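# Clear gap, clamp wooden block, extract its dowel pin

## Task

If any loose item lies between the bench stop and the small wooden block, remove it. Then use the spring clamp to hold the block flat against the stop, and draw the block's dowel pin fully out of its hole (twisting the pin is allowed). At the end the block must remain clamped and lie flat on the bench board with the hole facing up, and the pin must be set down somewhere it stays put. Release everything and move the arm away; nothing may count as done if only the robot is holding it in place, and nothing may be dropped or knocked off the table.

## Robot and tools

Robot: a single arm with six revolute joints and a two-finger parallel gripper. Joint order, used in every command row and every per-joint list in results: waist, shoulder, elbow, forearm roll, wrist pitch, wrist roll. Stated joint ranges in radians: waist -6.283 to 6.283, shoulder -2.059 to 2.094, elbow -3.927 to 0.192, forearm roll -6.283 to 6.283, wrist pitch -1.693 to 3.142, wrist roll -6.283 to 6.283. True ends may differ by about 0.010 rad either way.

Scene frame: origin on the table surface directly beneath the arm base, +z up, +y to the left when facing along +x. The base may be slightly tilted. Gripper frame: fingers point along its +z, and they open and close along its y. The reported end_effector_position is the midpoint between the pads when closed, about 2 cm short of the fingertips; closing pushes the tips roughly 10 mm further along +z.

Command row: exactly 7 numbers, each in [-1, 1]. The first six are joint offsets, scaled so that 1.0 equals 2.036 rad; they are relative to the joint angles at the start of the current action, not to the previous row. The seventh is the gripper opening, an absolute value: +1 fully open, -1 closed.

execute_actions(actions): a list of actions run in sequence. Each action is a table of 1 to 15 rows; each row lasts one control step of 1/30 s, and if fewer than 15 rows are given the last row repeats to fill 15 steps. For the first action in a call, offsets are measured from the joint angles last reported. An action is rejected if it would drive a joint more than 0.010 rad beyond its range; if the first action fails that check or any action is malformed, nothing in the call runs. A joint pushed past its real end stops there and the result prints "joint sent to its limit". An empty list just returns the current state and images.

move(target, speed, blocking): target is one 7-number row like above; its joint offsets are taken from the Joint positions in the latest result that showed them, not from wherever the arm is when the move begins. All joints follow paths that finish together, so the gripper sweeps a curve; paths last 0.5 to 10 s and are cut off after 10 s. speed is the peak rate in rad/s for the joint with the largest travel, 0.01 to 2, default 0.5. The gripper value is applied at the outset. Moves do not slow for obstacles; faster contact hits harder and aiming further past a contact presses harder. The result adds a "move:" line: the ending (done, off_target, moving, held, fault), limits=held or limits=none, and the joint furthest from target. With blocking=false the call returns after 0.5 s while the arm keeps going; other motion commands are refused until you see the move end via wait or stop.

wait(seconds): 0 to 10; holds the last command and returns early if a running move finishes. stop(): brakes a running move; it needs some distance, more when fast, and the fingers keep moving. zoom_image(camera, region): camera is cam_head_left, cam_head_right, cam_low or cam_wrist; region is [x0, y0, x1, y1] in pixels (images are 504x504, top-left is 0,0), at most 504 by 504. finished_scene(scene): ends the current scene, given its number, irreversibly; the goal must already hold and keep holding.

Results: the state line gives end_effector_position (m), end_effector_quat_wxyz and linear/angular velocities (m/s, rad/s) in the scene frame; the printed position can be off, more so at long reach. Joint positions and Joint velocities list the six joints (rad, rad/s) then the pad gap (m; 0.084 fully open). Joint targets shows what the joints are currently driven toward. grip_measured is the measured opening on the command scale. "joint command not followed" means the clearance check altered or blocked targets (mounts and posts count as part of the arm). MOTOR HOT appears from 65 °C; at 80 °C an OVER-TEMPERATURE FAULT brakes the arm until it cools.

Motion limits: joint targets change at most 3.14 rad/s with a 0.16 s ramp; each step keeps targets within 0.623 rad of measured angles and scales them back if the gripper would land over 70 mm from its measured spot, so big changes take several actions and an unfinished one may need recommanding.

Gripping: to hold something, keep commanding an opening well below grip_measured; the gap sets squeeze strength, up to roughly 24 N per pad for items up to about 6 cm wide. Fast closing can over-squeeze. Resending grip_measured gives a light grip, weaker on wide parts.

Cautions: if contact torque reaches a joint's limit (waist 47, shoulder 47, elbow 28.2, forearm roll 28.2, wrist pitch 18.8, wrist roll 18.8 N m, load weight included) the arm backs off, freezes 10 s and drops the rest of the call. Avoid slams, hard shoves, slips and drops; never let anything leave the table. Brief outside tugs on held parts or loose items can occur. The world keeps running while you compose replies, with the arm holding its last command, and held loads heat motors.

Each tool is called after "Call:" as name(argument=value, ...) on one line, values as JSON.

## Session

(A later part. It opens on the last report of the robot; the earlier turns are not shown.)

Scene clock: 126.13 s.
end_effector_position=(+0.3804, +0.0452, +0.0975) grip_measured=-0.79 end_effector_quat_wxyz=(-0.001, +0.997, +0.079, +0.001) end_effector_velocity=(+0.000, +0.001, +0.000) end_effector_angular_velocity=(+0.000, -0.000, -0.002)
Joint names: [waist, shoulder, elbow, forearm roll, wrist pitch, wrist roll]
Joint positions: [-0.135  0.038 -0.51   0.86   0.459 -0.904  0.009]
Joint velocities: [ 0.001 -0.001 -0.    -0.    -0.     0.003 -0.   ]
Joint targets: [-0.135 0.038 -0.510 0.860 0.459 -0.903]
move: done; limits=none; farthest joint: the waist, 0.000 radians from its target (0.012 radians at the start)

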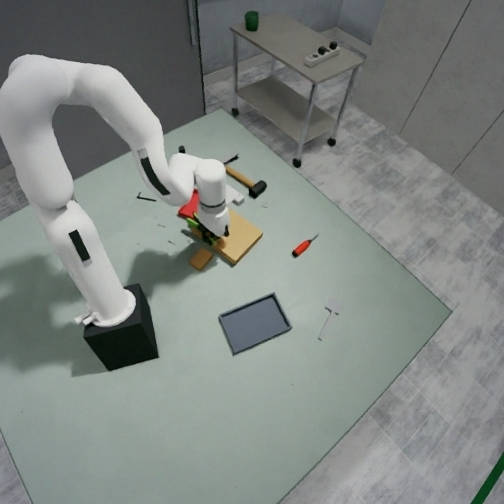

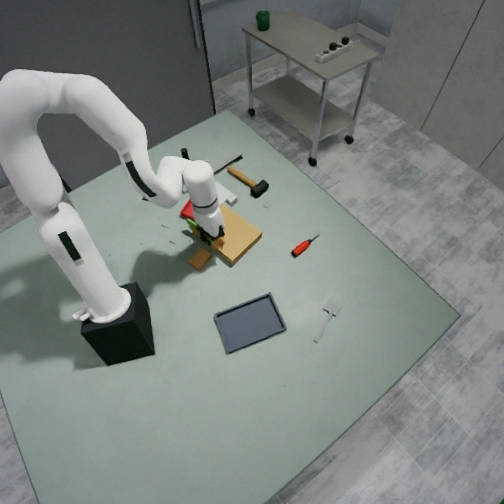

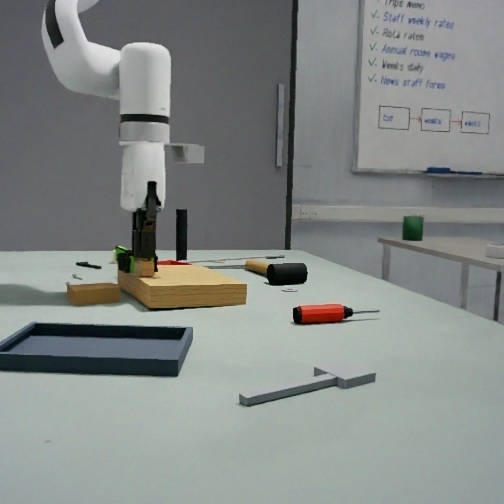

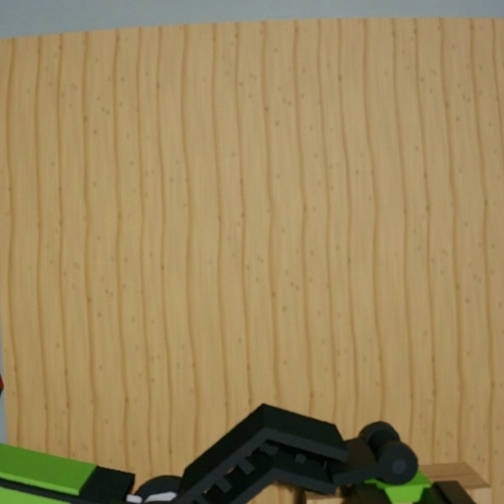

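Call:
execute_actions(actions=[])

Scene clock: 128.83 s.
end_effector_position=(+0.3804, +0.0452, +0.0975) grip_measured=-0.79 end_effector_quat_wxyz=(-0.001, +0.997, +0.078, +0.001) end_effector_velocity=(+0.001, +0.000, +0.000) end_effector_angular_velocity=(+0.001, -0.001, +0.000)
Joint names: [waist, shoulder, elbow, forearm roll, wrist pitch, wrist roll]
Joint positions: [-0.135  0.038 -0.51   0.86   0.459 -0.903  0.009]
Joint velocities: [-0.    -0.001 -0.001  0.001  0.001 -0.    -0.   ]
Joint targets: [-0.135 0.038 -0.510 0.860 0.459 -0.903]

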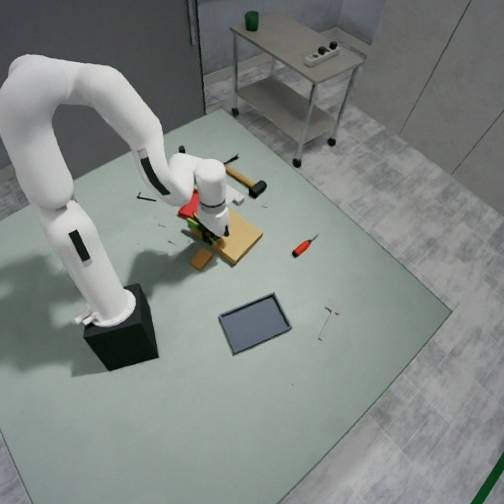

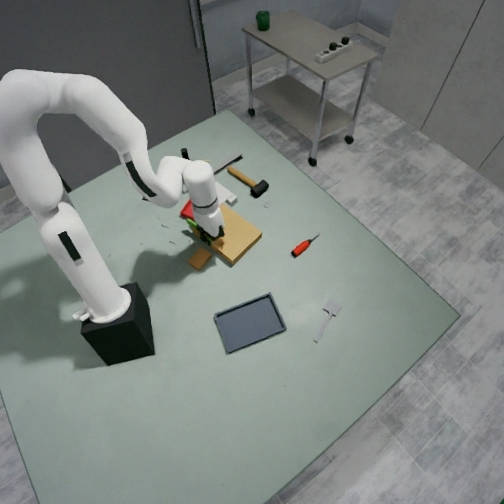

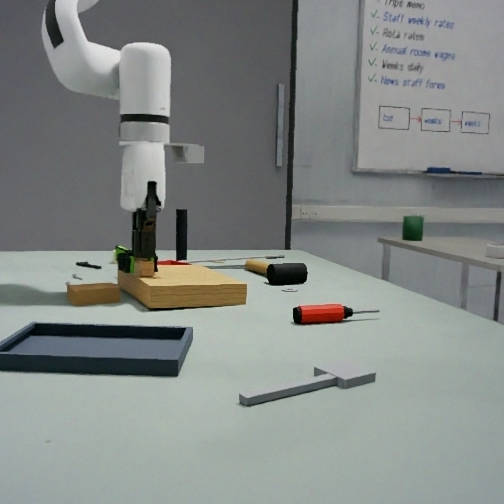

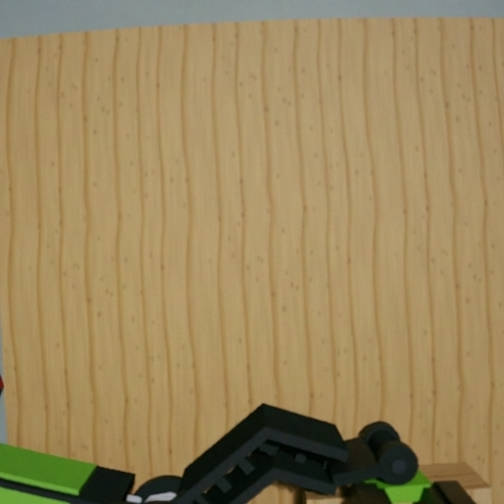

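Call:
execute_actions(actions=[[[0,0,0,0,0,-0.08,-1],[0,0,0,0,0,-0.08,-1],[0,0,0,0,0,-0.08,-1],[0,0,0,0,0,-0.08,-1],[0,0,0,0,0,-0.08,-1],[0,0,0,0,0,-0.08,-1],[0,0,0,0,0,-0.08,-1],[0,0,0,0,0,-0.08,-1],[0,0,0,0,0,0,-1]],[[0,0,0,0,0,-0.08,-1],[0,0,0,0,0,-0.08,-1],[0,0,0,0,0,-0.08,-1],[0,0,0,0,0,-0.08,-1],[0,0,0,0,0,-0.08,-1],[0,0,0,0,0,-0.08,-1],[0,0,0,0,0,-0.08,-1],[0,0,0,0,0,-0.08,-1],[0,0,0,0,0,0,-1]],[[0,0,0,0,0,-0.1,-1]]])

Call:
zoom_image(camera="cam_low", region=[80,200,260,320])

Scene clock: 131.23 s.
end_effector_position=(+0.3804, +0.0453, +0.0976) grip_measured=-0.79 end_effector_quat_wxyz=(-0.001, +0.976, +0.216, +0.001) end_effector_velocity=(+0.001, +0.000, +0.000) end_effector_angular_velocity=(+0.000, -0.001, +0.052)
Joint names: [waist, shoulder, elbow, forearm roll, wrist pitch, wrist roll]
Joint positions: [-0.135  0.038 -0.51   0.86   0.459 -1.181  0.009]
Joint velocities: [ 0.     0.    -0.002 -0.     0.    -0.051  0.   ]
Joint targets: [-0.135 0.038 -0.510 0.860 0.459 -1.186]

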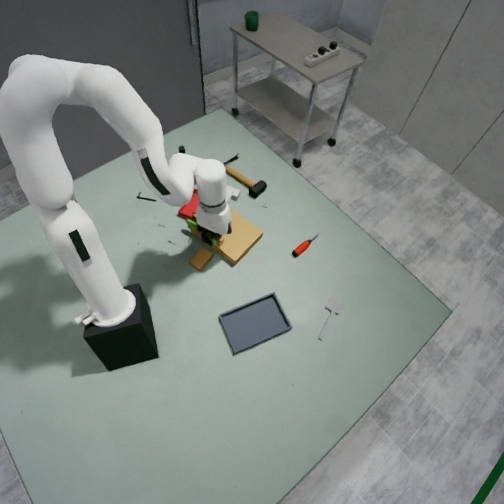

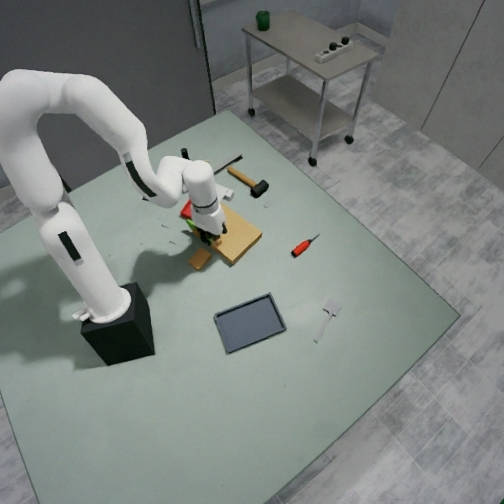

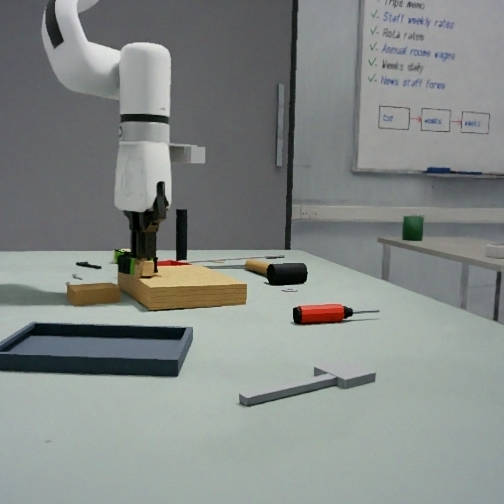

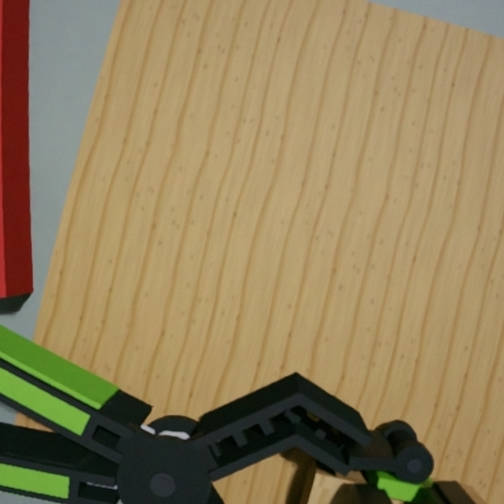

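Region (80, 200, 260, 320) of cam_low's 504x504 image, scaled by 2.800, with more detail than that image has.

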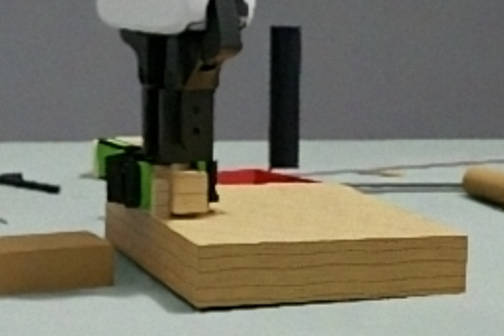

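Call:
execute_actions(actions=[[[-0.003,-0.006,0.0014,-0.007,0.004,0.1,-1]],[[-0.003,-0.006,0.0014,-0.007,0.004,-0.09,-1]]])

Call:
zoom_image(camera="cam_low", region=[110,230,200,290])

Scene clock: 132.73 s.
end_effector_position=(+0.3807, +0.0452, +0.1042) grip_measured=-0.79 end_effector_quat_wxyz=(-0.001, +0.976, +0.216, +0.001) end_effector_velocity=(+0.000, -0.000, +0.001) end_effector_angular_velocity=(-0.001, -0.000, +0.036)
Joint names: [waist, shoulder, elbow, forearm roll, wrist pitch, wrist roll]
Joint positions: [-0.147  0.014 -0.504  0.832  0.475 -1.162  0.009]
Joint velocities: [-0.001 -0.002  0.    -0.003  0.    -0.033 -0.   ]
Joint targets: [-0.147 0.014 -0.504 0.832 0.475 -1.165]

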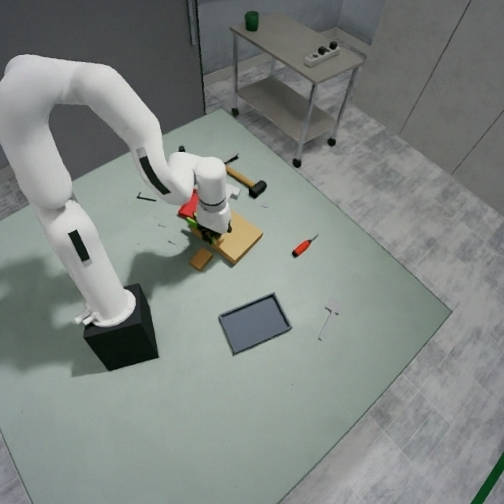

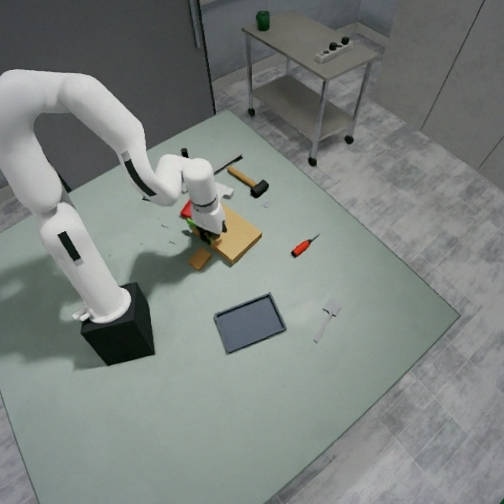

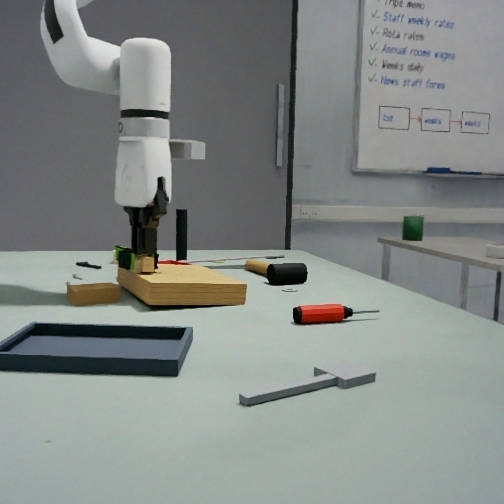

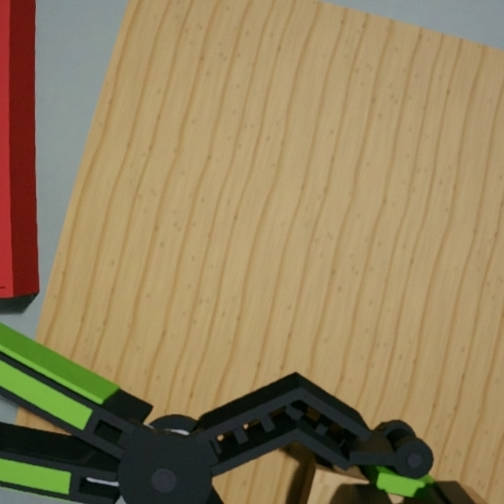

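Region (110, 230, 200, 290) of cam_low's 504x504 image, scaled by 5.600, with more detail than that image has.

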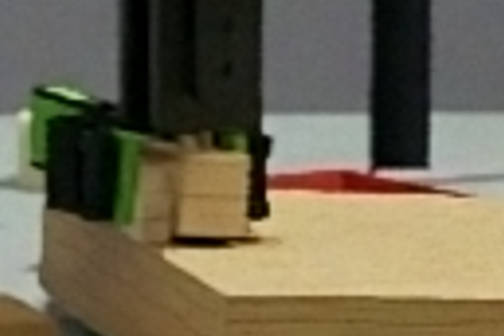

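Call:
execute_actions(actions=[[[0,0,0,0,0,0.15,-1]],[[0,0,0,0,0,-0.15,-1]],[[0,0,0,0,0,0.15,-1]],[[0,0,0,0,0,-0.15,-1]],[[0,0,0,0,0,0.15,-1]],[[0,0,0,0,0,-0.15,-1]]])

Call:
zoom_image(camera="cam_low", region=[110,230,200,290])

Scene clock: 136.17 s.
end_effector_position=(+0.3807, +0.0452, +0.1042) grip_measured=-0.79 end_effector_quat_wxyz=(-0.001, +0.976, +0.216, +0.001) end_effector_velocity=(+0.001, +0.000, +0.001) end_effector_angular_velocity=(-0.001, -0.003, +0.080)
Joint names: [waist, shoulder, elbow, forearm roll, wrist pitch, wrist roll]
Joint positions: [-0.147  0.014 -0.504  0.832  0.475 -1.161  0.009]
Joint velocities: [ 0.    -0.001 -0.001 -0.    -0.001 -0.079  0.   ]
Joint targets: [-0.147 0.014 -0.504 0.832 0.475 -1.169]

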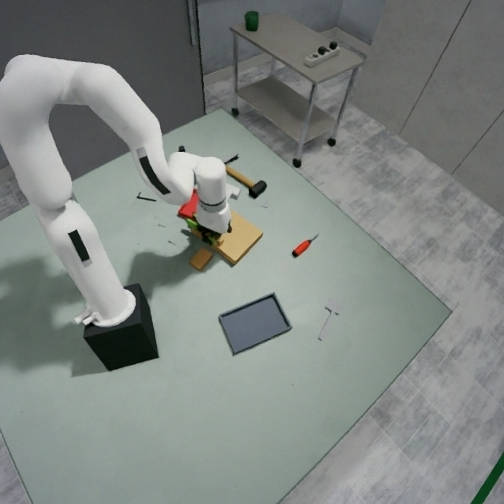

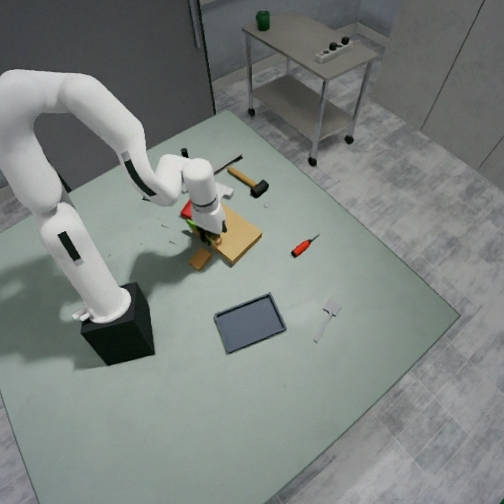

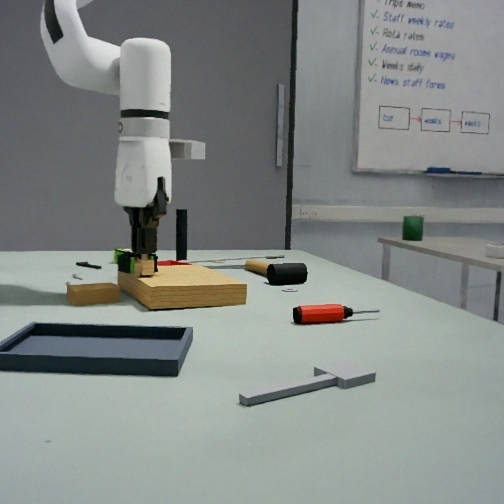

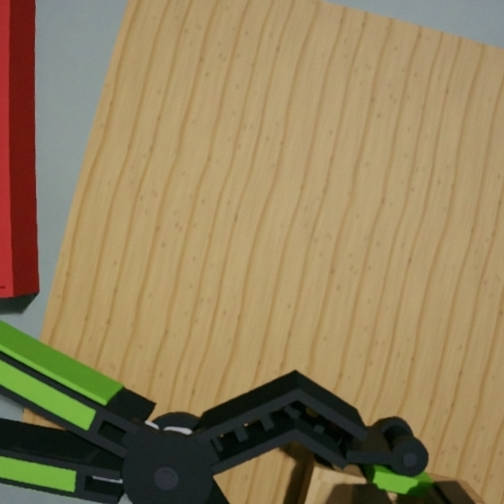

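Region (110, 230, 200, 290) of cam_low's 504x504 image, scaled by 5.600, with more detail than that image has.

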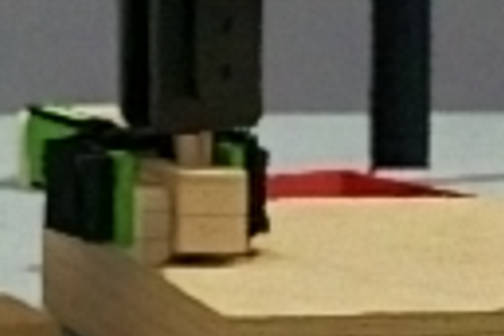

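Call:
execute_actions(actions=[[[0,0,0,0,0,0.17,-1]],[[0,0,0,0,0,-0.17,-1]],[[-0.001,-0.002,0.0005,-0.0024,0.0014,0.17,-1]],[[-0.001,-0.002,0.0005,-0.0024,0.0014,-0.17,-1]],[[-0.001,-0.002,0.0005,-0.0024,0.0014,0.17,-1]],[[-0.001,-0.002,0.0005,-0.0024,0.0014,-0.17,-1]],[[-0.001,-0.002,0.0005,-0.0024,0.0014,0.17,-1]],[[-0.001,-0.002,0.0005,-0.0024,0.0014,-0.17,-1]],[[-0.001,-0.002,0.0005,-0.0024,0.0014,0.17,-1]],[[-0.001,-0.002,0.0005,-0.0024,0.0014,-0.17,-1]]])

Call:
zoom_image(camera="cam_low", region=[110,230,200,290])

Scene clock: 141.90 s.
end_effector_position=(+0.3808, +0.0449, +0.1131) grip_measured=-0.79 end_effector_quat_wxyz=(-0.001, +0.973, +0.229, +0.001) end_effector_velocity=(-0.000, -0.000, -0.000) end_effector_angular_velocity=(+0.000, +0.002, +0.099)
Joint names: [waist, shoulder, elbow, forearm roll, wrist pitch, wrist roll]
Joint positions: [-0.163 -0.018 -0.497  0.794  0.497 -1.161  0.009]
Joint velocities: [-0.002  0.001 -0.    -0.001  0.002 -0.1   -0.   ]
Joint targets: [-0.163 -0.018 -0.497 0.794 0.497 -1.171]

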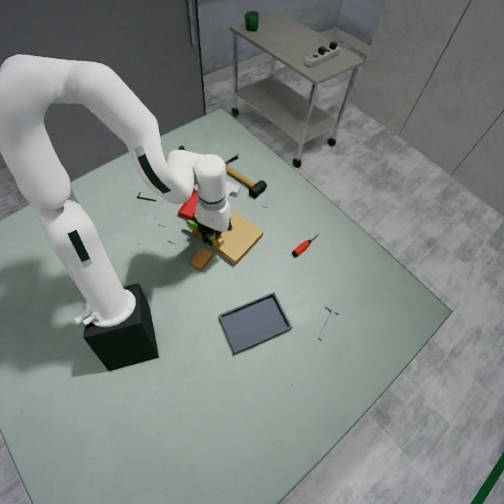

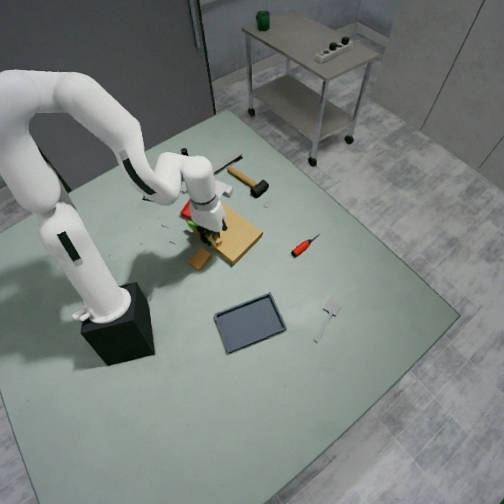

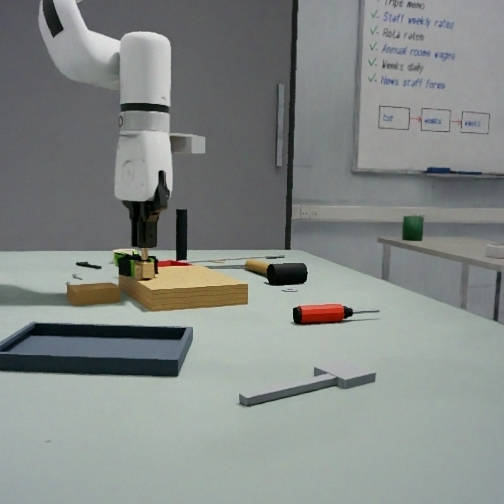

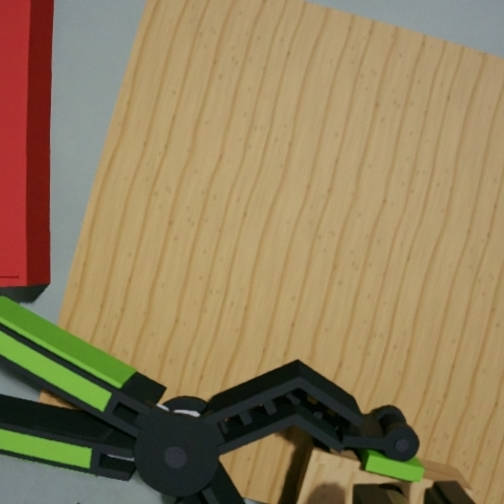

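Region (110, 230, 200, 290) of cam_low's 504x504 image, scaled by 5.600, with more detail than that image has.

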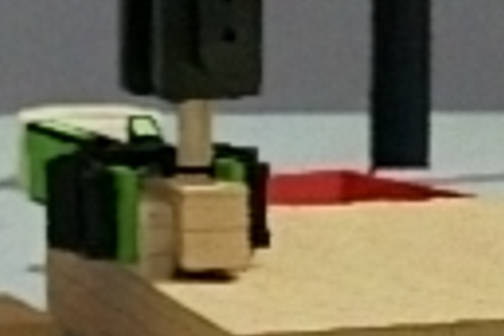

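Call:
move(target=[-0.035,-0.073,0.017,-0.088,0.051,0.065,-1], speed=0.15)

Call:
zoom_image(camera="cam_low", region=[90,190,240,290])

Scene clock: 144.10 s.
end_effector_position=(+0.3742, +0.0398, +0.1526) grip_measured=-0.79 end_effector_quat_wxyz=(+0.010, +0.974, +0.225, -0.005) end_effector_velocity=(+0.000, +0.000, +0.001) end_effector_angular_velocity=(-0.001, -0.002, +0.001)
Joint names: [waist, shoulder, elbow, forearm roll, wrist pitch, wrist roll]
Joint positions: [-0.234 -0.166 -0.462  0.616  0.601 -1.029  0.009]
Joint velocities: [-0.    -0.004  0.001 -0.002 -0.     0.002 -0.   ]
Joint targets: [-0.234 -0.167 -0.462 0.615 0.601 -1.028]
move: done; limits=none; farthest joint: the forearm roll, 0.001 radians from its target (0.179 radians at the start)

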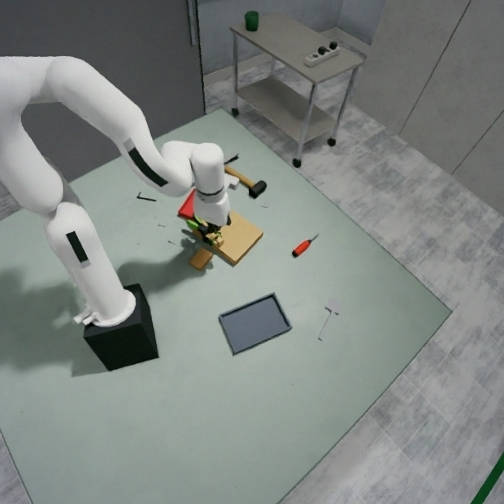

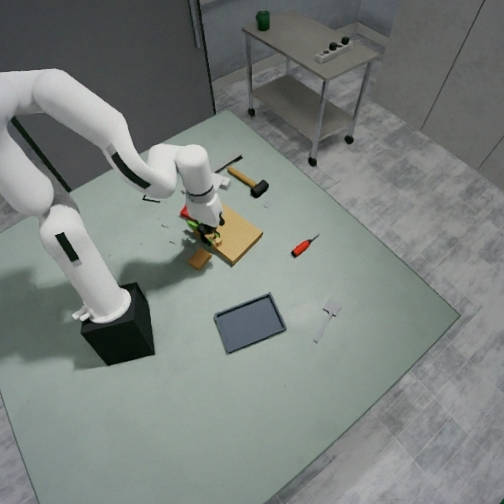

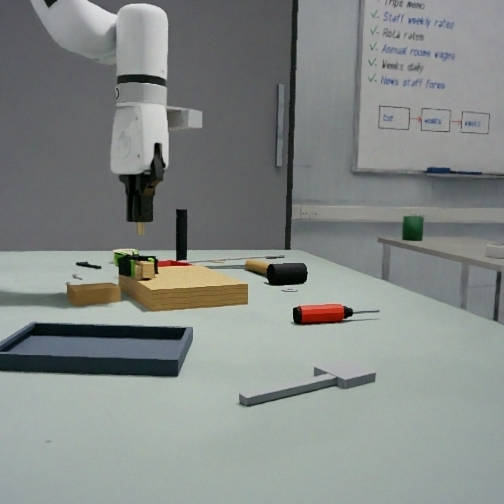

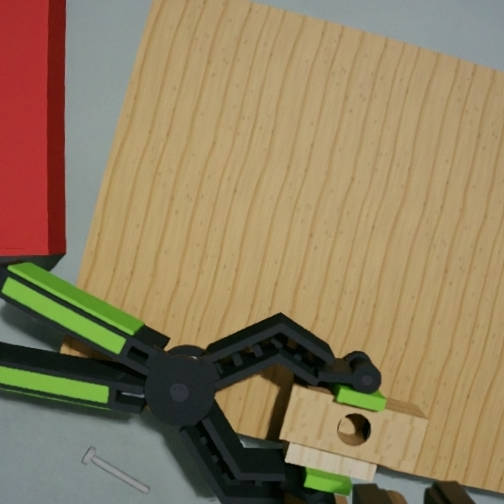

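Region (90, 190, 240, 290) of cam_low's 504x504 image, scaled by 3.360, with more detail than that image has.

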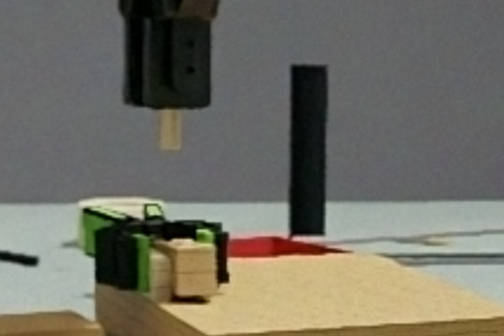

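Call:
move(target=[-0.40,0.13,-0.08,-0.04,0.09,-0.125,-1], speed=0.6)

Scene clock: 146.47 s.
end_effector_position=(+0.2756, -0.2073, +0.2031) grip_measured=-0.79 end_effector_quat_wxyz=(-0.012, +1.000, -0.012, +0.016) end_effector_velocity=(-0.001, -0.001, +0.001) end_effector_angular_velocity=(-0.001, -0.002, -0.004)
Joint names: [waist, shoulder, elbow, forearm roll, wrist pitch, wrist roll]
Joint positions: [-1.048  0.098 -0.625  0.534  0.784 -1.283  0.009]
Joint velocities: [-0.005 -0.    -0.     0.001  0.    -0.    -0.   ]
Joint targets: [-1.049 0.098 -0.625 0.534 0.784 -1.283]
move: done; limits=none; farthest joint: the shoulder, 0.001 radians from its target (0.265 radians at the start)

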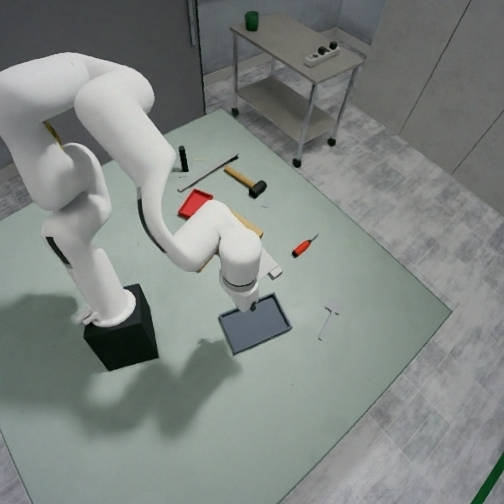

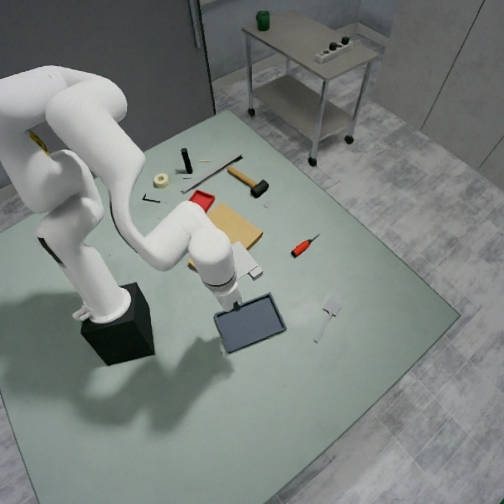

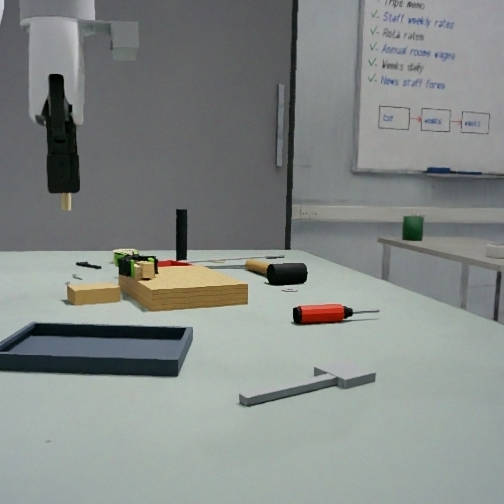

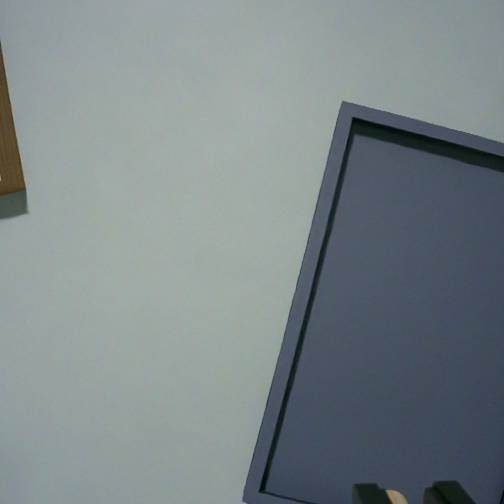

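Call:
move(target=[0.098,0.213,-0.072,0.16,-0.146,0.006,-1], speed=0.35)

Scene clock: 149.47 s.
end_effector_position=(+0.3062, -0.2322, +0.0774) grip_measured=-0.79 end_effector_quat_wxyz=(+0.004, +0.994, -0.111, +0.010) end_effector_velocity=(-0.000, +0.001, -0.002) end_effector_angular_velocity=(+0.001, +0.002, -0.000)
Joint names: [waist, shoulder, elbow, forearm roll, wrist pitch, wrist roll]
Joint positions: [-0.849  0.531 -0.771  0.86   0.487 -1.271  0.009]
Joint velocities: [ 0.003  0.003  0.     0.002 -0.002  0.    -0.   ]
Joint targets: [-0.848 0.532 -0.771 0.860 0.487 -1.271]
move: done; limits=none; farthest joint: the waist, 0.000 radians from its target (0.200 radians at the start)

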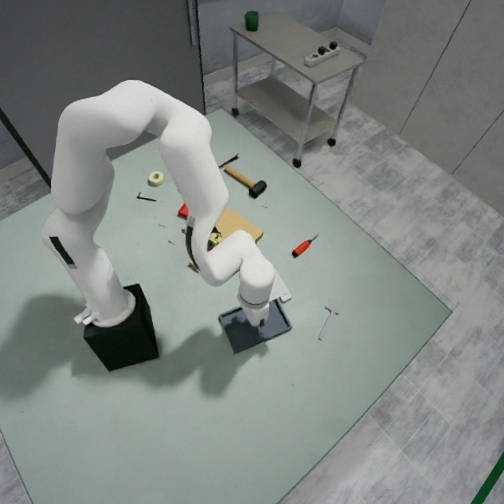

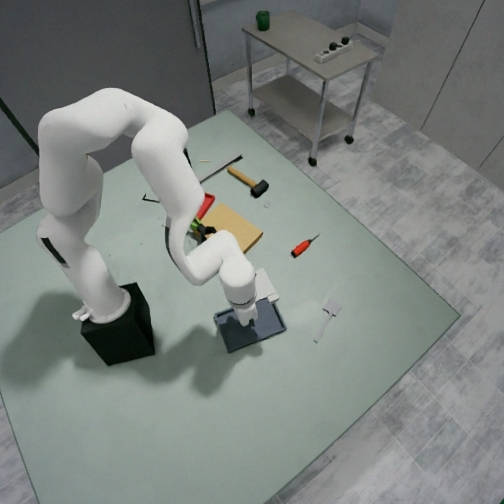

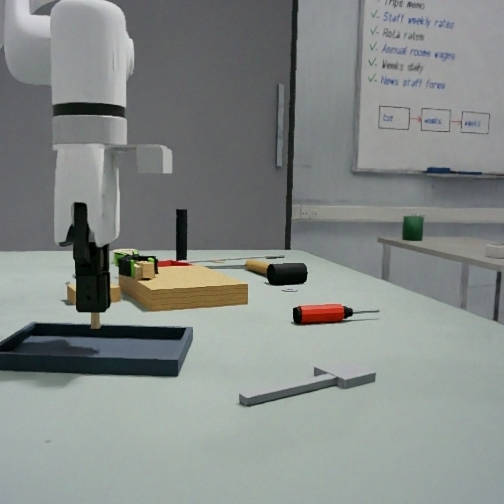

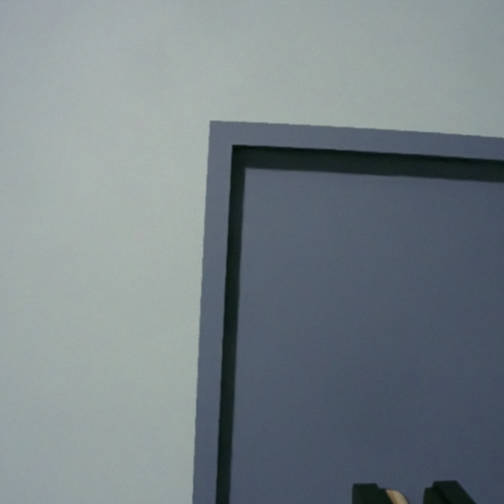

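Call:
move(target=[0.016,0.035,-0.017,0.045,-0.01,-0.035,-1], speed=0.1)

Call:
zoom_image(camera="cam_low", region=[30,280,180,380])

Scene clock: 151.07 s.
end_effector_position=(+0.3095, -0.2309, +0.0549) grip_measured=-0.79 end_effector_quat_wxyz=(-0.001, +0.994, -0.107, +0.012) end_effector_velocity=(-0.000, +0.001, -0.001) end_effector_angular_velocity=(+0.001, +0.001, +0.001)
Joint names: [waist, shoulder, elbow, forearm roll, wrist pitch, wrist roll]
Joint positions: [-0.816  0.602 -0.806  0.951  0.467 -1.342  0.009]
Joint velocities: [ 0.002  0.002  0.     0.003 -0.001 -0.003  0.   ]
Joint targets: [-0.816 0.602 -0.806 0.951 0.467 -1.342]
move: done; limits=none; farthest joint: the forearm roll, 0.001 radians from its target (0.092 radians at the start)

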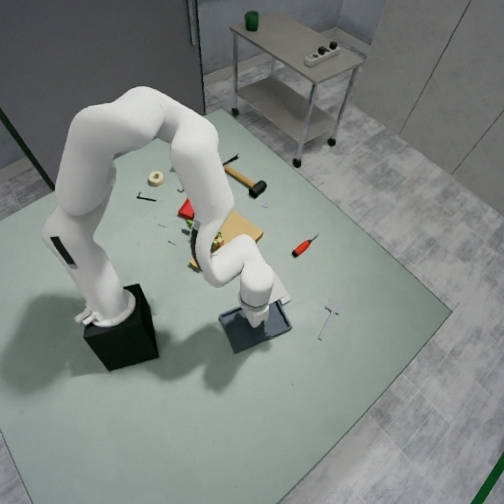

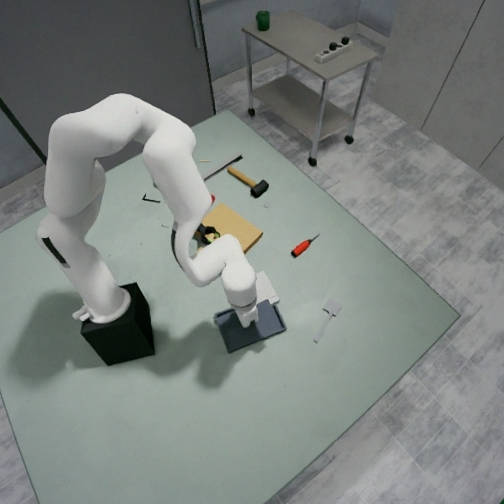

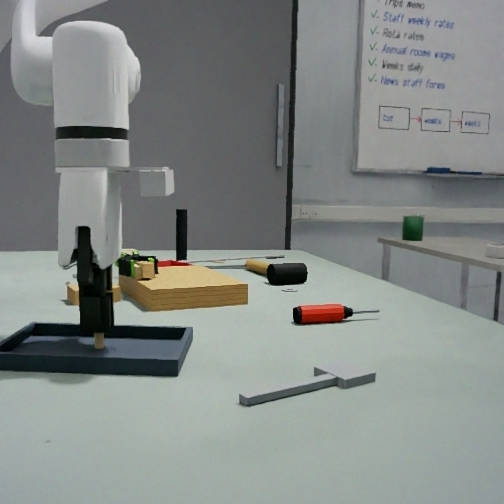

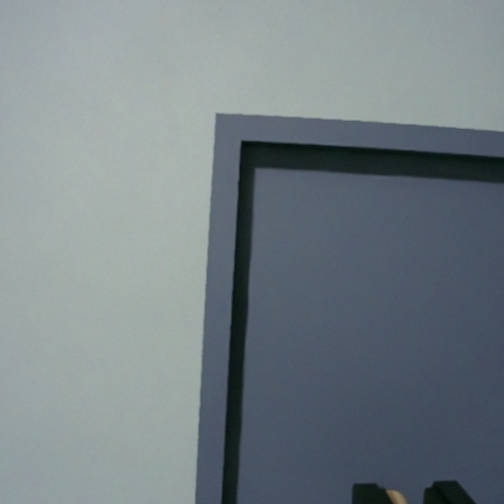

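Region (30, 280, 180, 380) of cam_low's 504x504 image, scaled by 3.360, with more detail than that image has.

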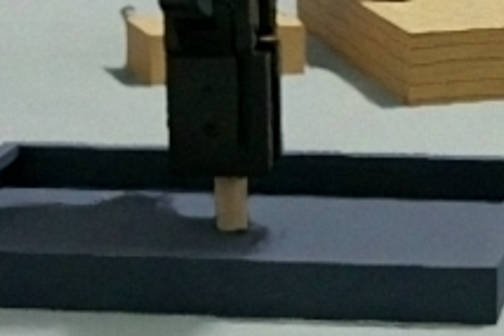

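Release, rise to high pose, then go over the block.

Call:
execute_actions(actions=[[[0,0,0,0,0,0,-0.5]],[[-0.016,-0.035,0.017,-0.045,0.01,0.035,-0.5]]])

Call:
move(target=[-0.098,-0.213,0.072,-0.16,0.146,-0.006,-0.5])

Call:
move(target=[0.40,-0.13,0.08,0.04,-0.09,0.2,-1], speed=0.7)

Scene clock: 152.47 s.
end_effector_position=(+0.3062, -0.2321, +0.0771) grip_measured=-0.52 end_effector_quat_wxyz=(+0.003, +0.994, -0.111, +0.009) end_effector_velocity=(+0.001, -0.001, +0.004) end_effector_angular_velocity=(-0.004, -0.001, +0.001)
Joint names: [waist, shoulder, elbow, forearm roll, wrist pitch, wrist roll]
Joint positions: [-0.848  0.532 -0.772  0.861  0.487 -1.271  0.021]
Joint velocities: [-0.004 -0.009  0.001 -0.012  0.001  0.009  0.   ]
Joint targets: [-0.849 0.531 -0.771 0.859 0.487 -1.271]

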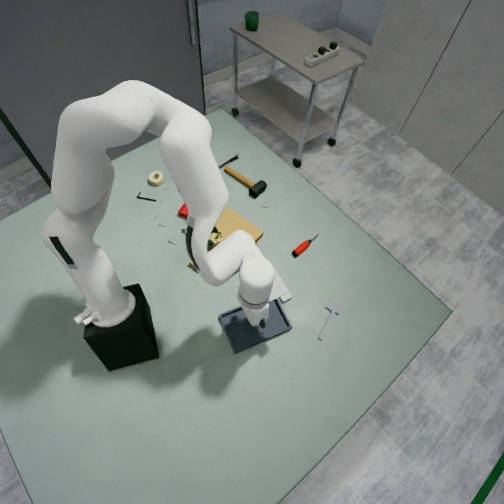

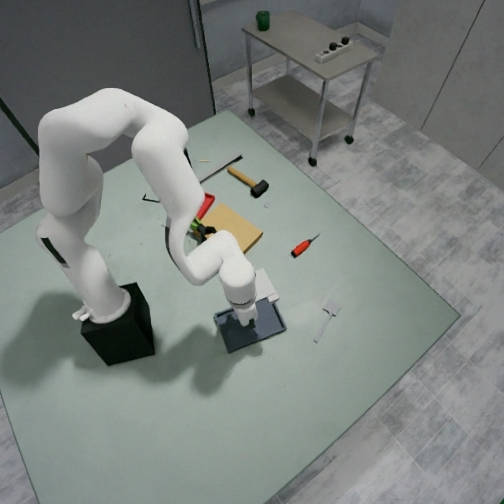

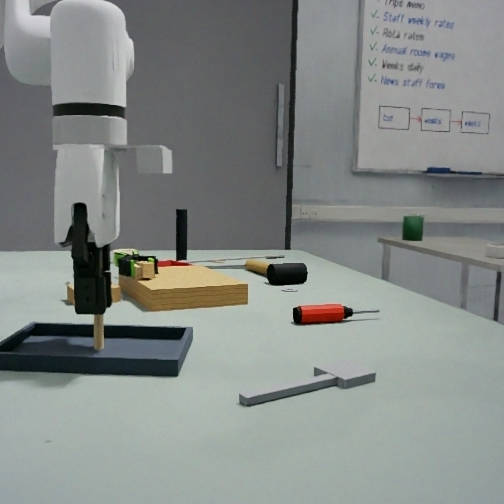

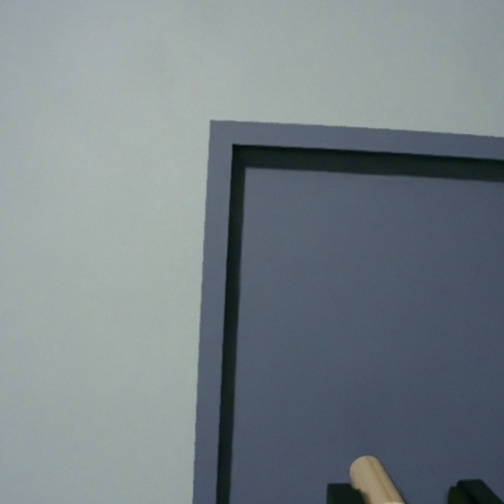

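Scene clock: 154.00 s.
end_effector_position=(+0.2757, -0.2072, +0.2029) grip_measured=-0.52 end_effector_quat_wxyz=(-0.012, +1.000, -0.012, +0.016) end_effector_velocity=(-0.000, +0.000, +0.001) end_effector_angular_velocity=(-0.000, -0.000, +0.002)
Joint names: [waist, shoulder, elbow, forearm roll, wrist pitch, wrist roll]
Joint positions: [-1.048  0.099 -0.625  0.535  0.784 -1.284  0.021]
Joint velocities: [-0.001 -0.004  0.001 -0.002  0.002 -0.001 -0.   ]
Joint targets: [-1.048 0.099 -0.625 0.535 0.784 -1.284]
move: done; limits=none; farthest joint: the shoulder, 0.001 radians from its target (0.434 radians at the start)

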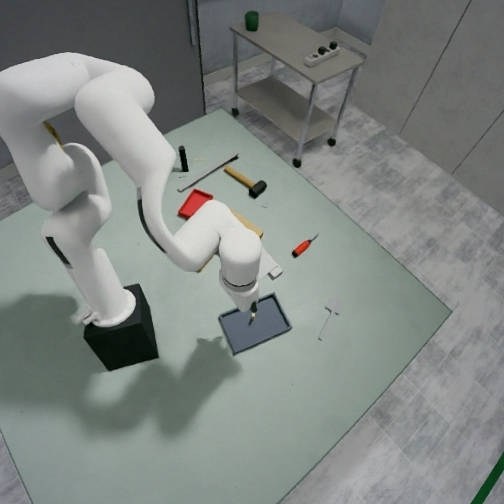

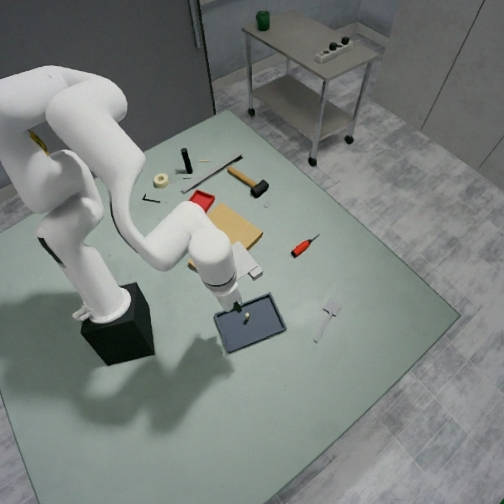

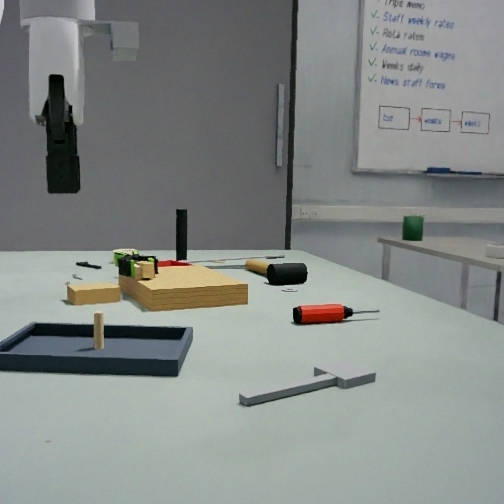

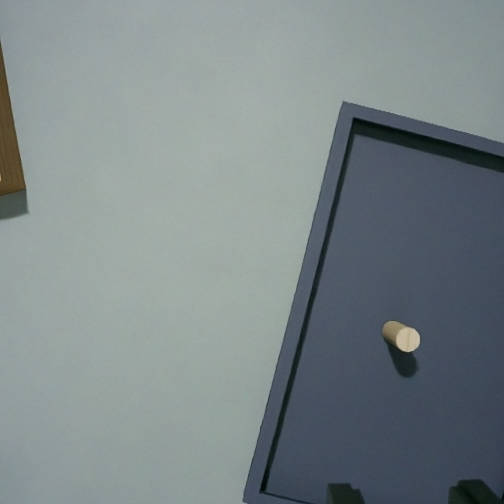

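Scene clock: 155.90 s.
end_effector_position=(+0.3741, +0.0399, +0.1523) grip_measured=-1.00 end_effector_quat_wxyz=(+0.010, +0.989, +0.150, -0.004) end_effector_velocity=(-0.000, +0.002, -0.000) end_effector_angular_velocity=(+0.002, +0.001, +0.002)
Joint names: [waist, shoulder, elbow, forearm roll, wrist pitch, wrist roll]
Joint positions: [-0.234 -0.166 -0.462  0.617  0.601 -0.877  0.   ]
Joint velocities: [ 0.004 -0.002  0.001  0.001  0.001  0.002  0.   ]
Joint targets: [-0.233 -0.166 -0.462 0.617 0.601 -0.877]
move: done; limits=none; farthest joint: the waist, 0.000 radians from its target (0.814 radians at the start)

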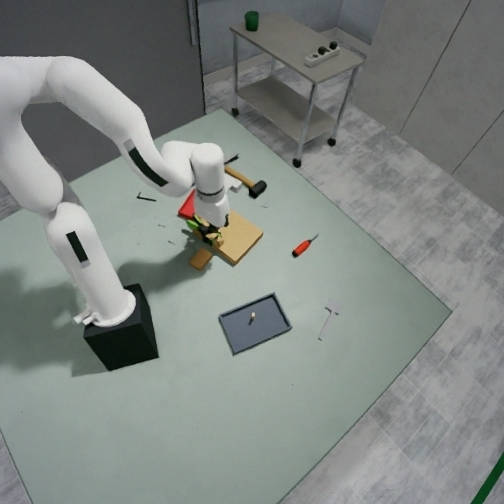

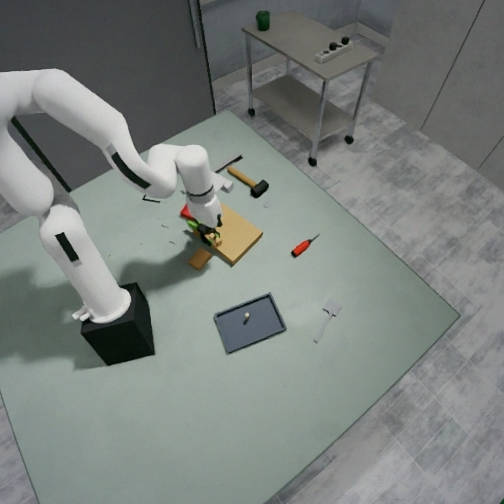

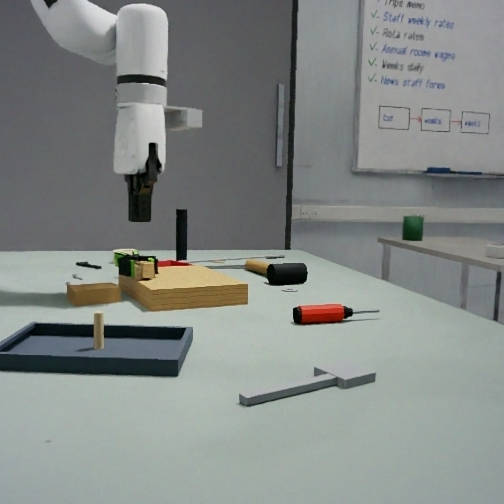

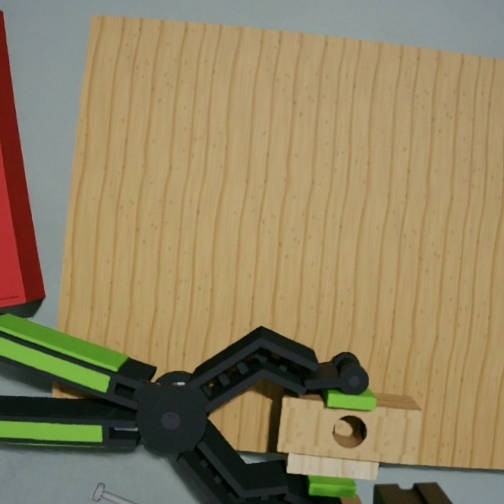

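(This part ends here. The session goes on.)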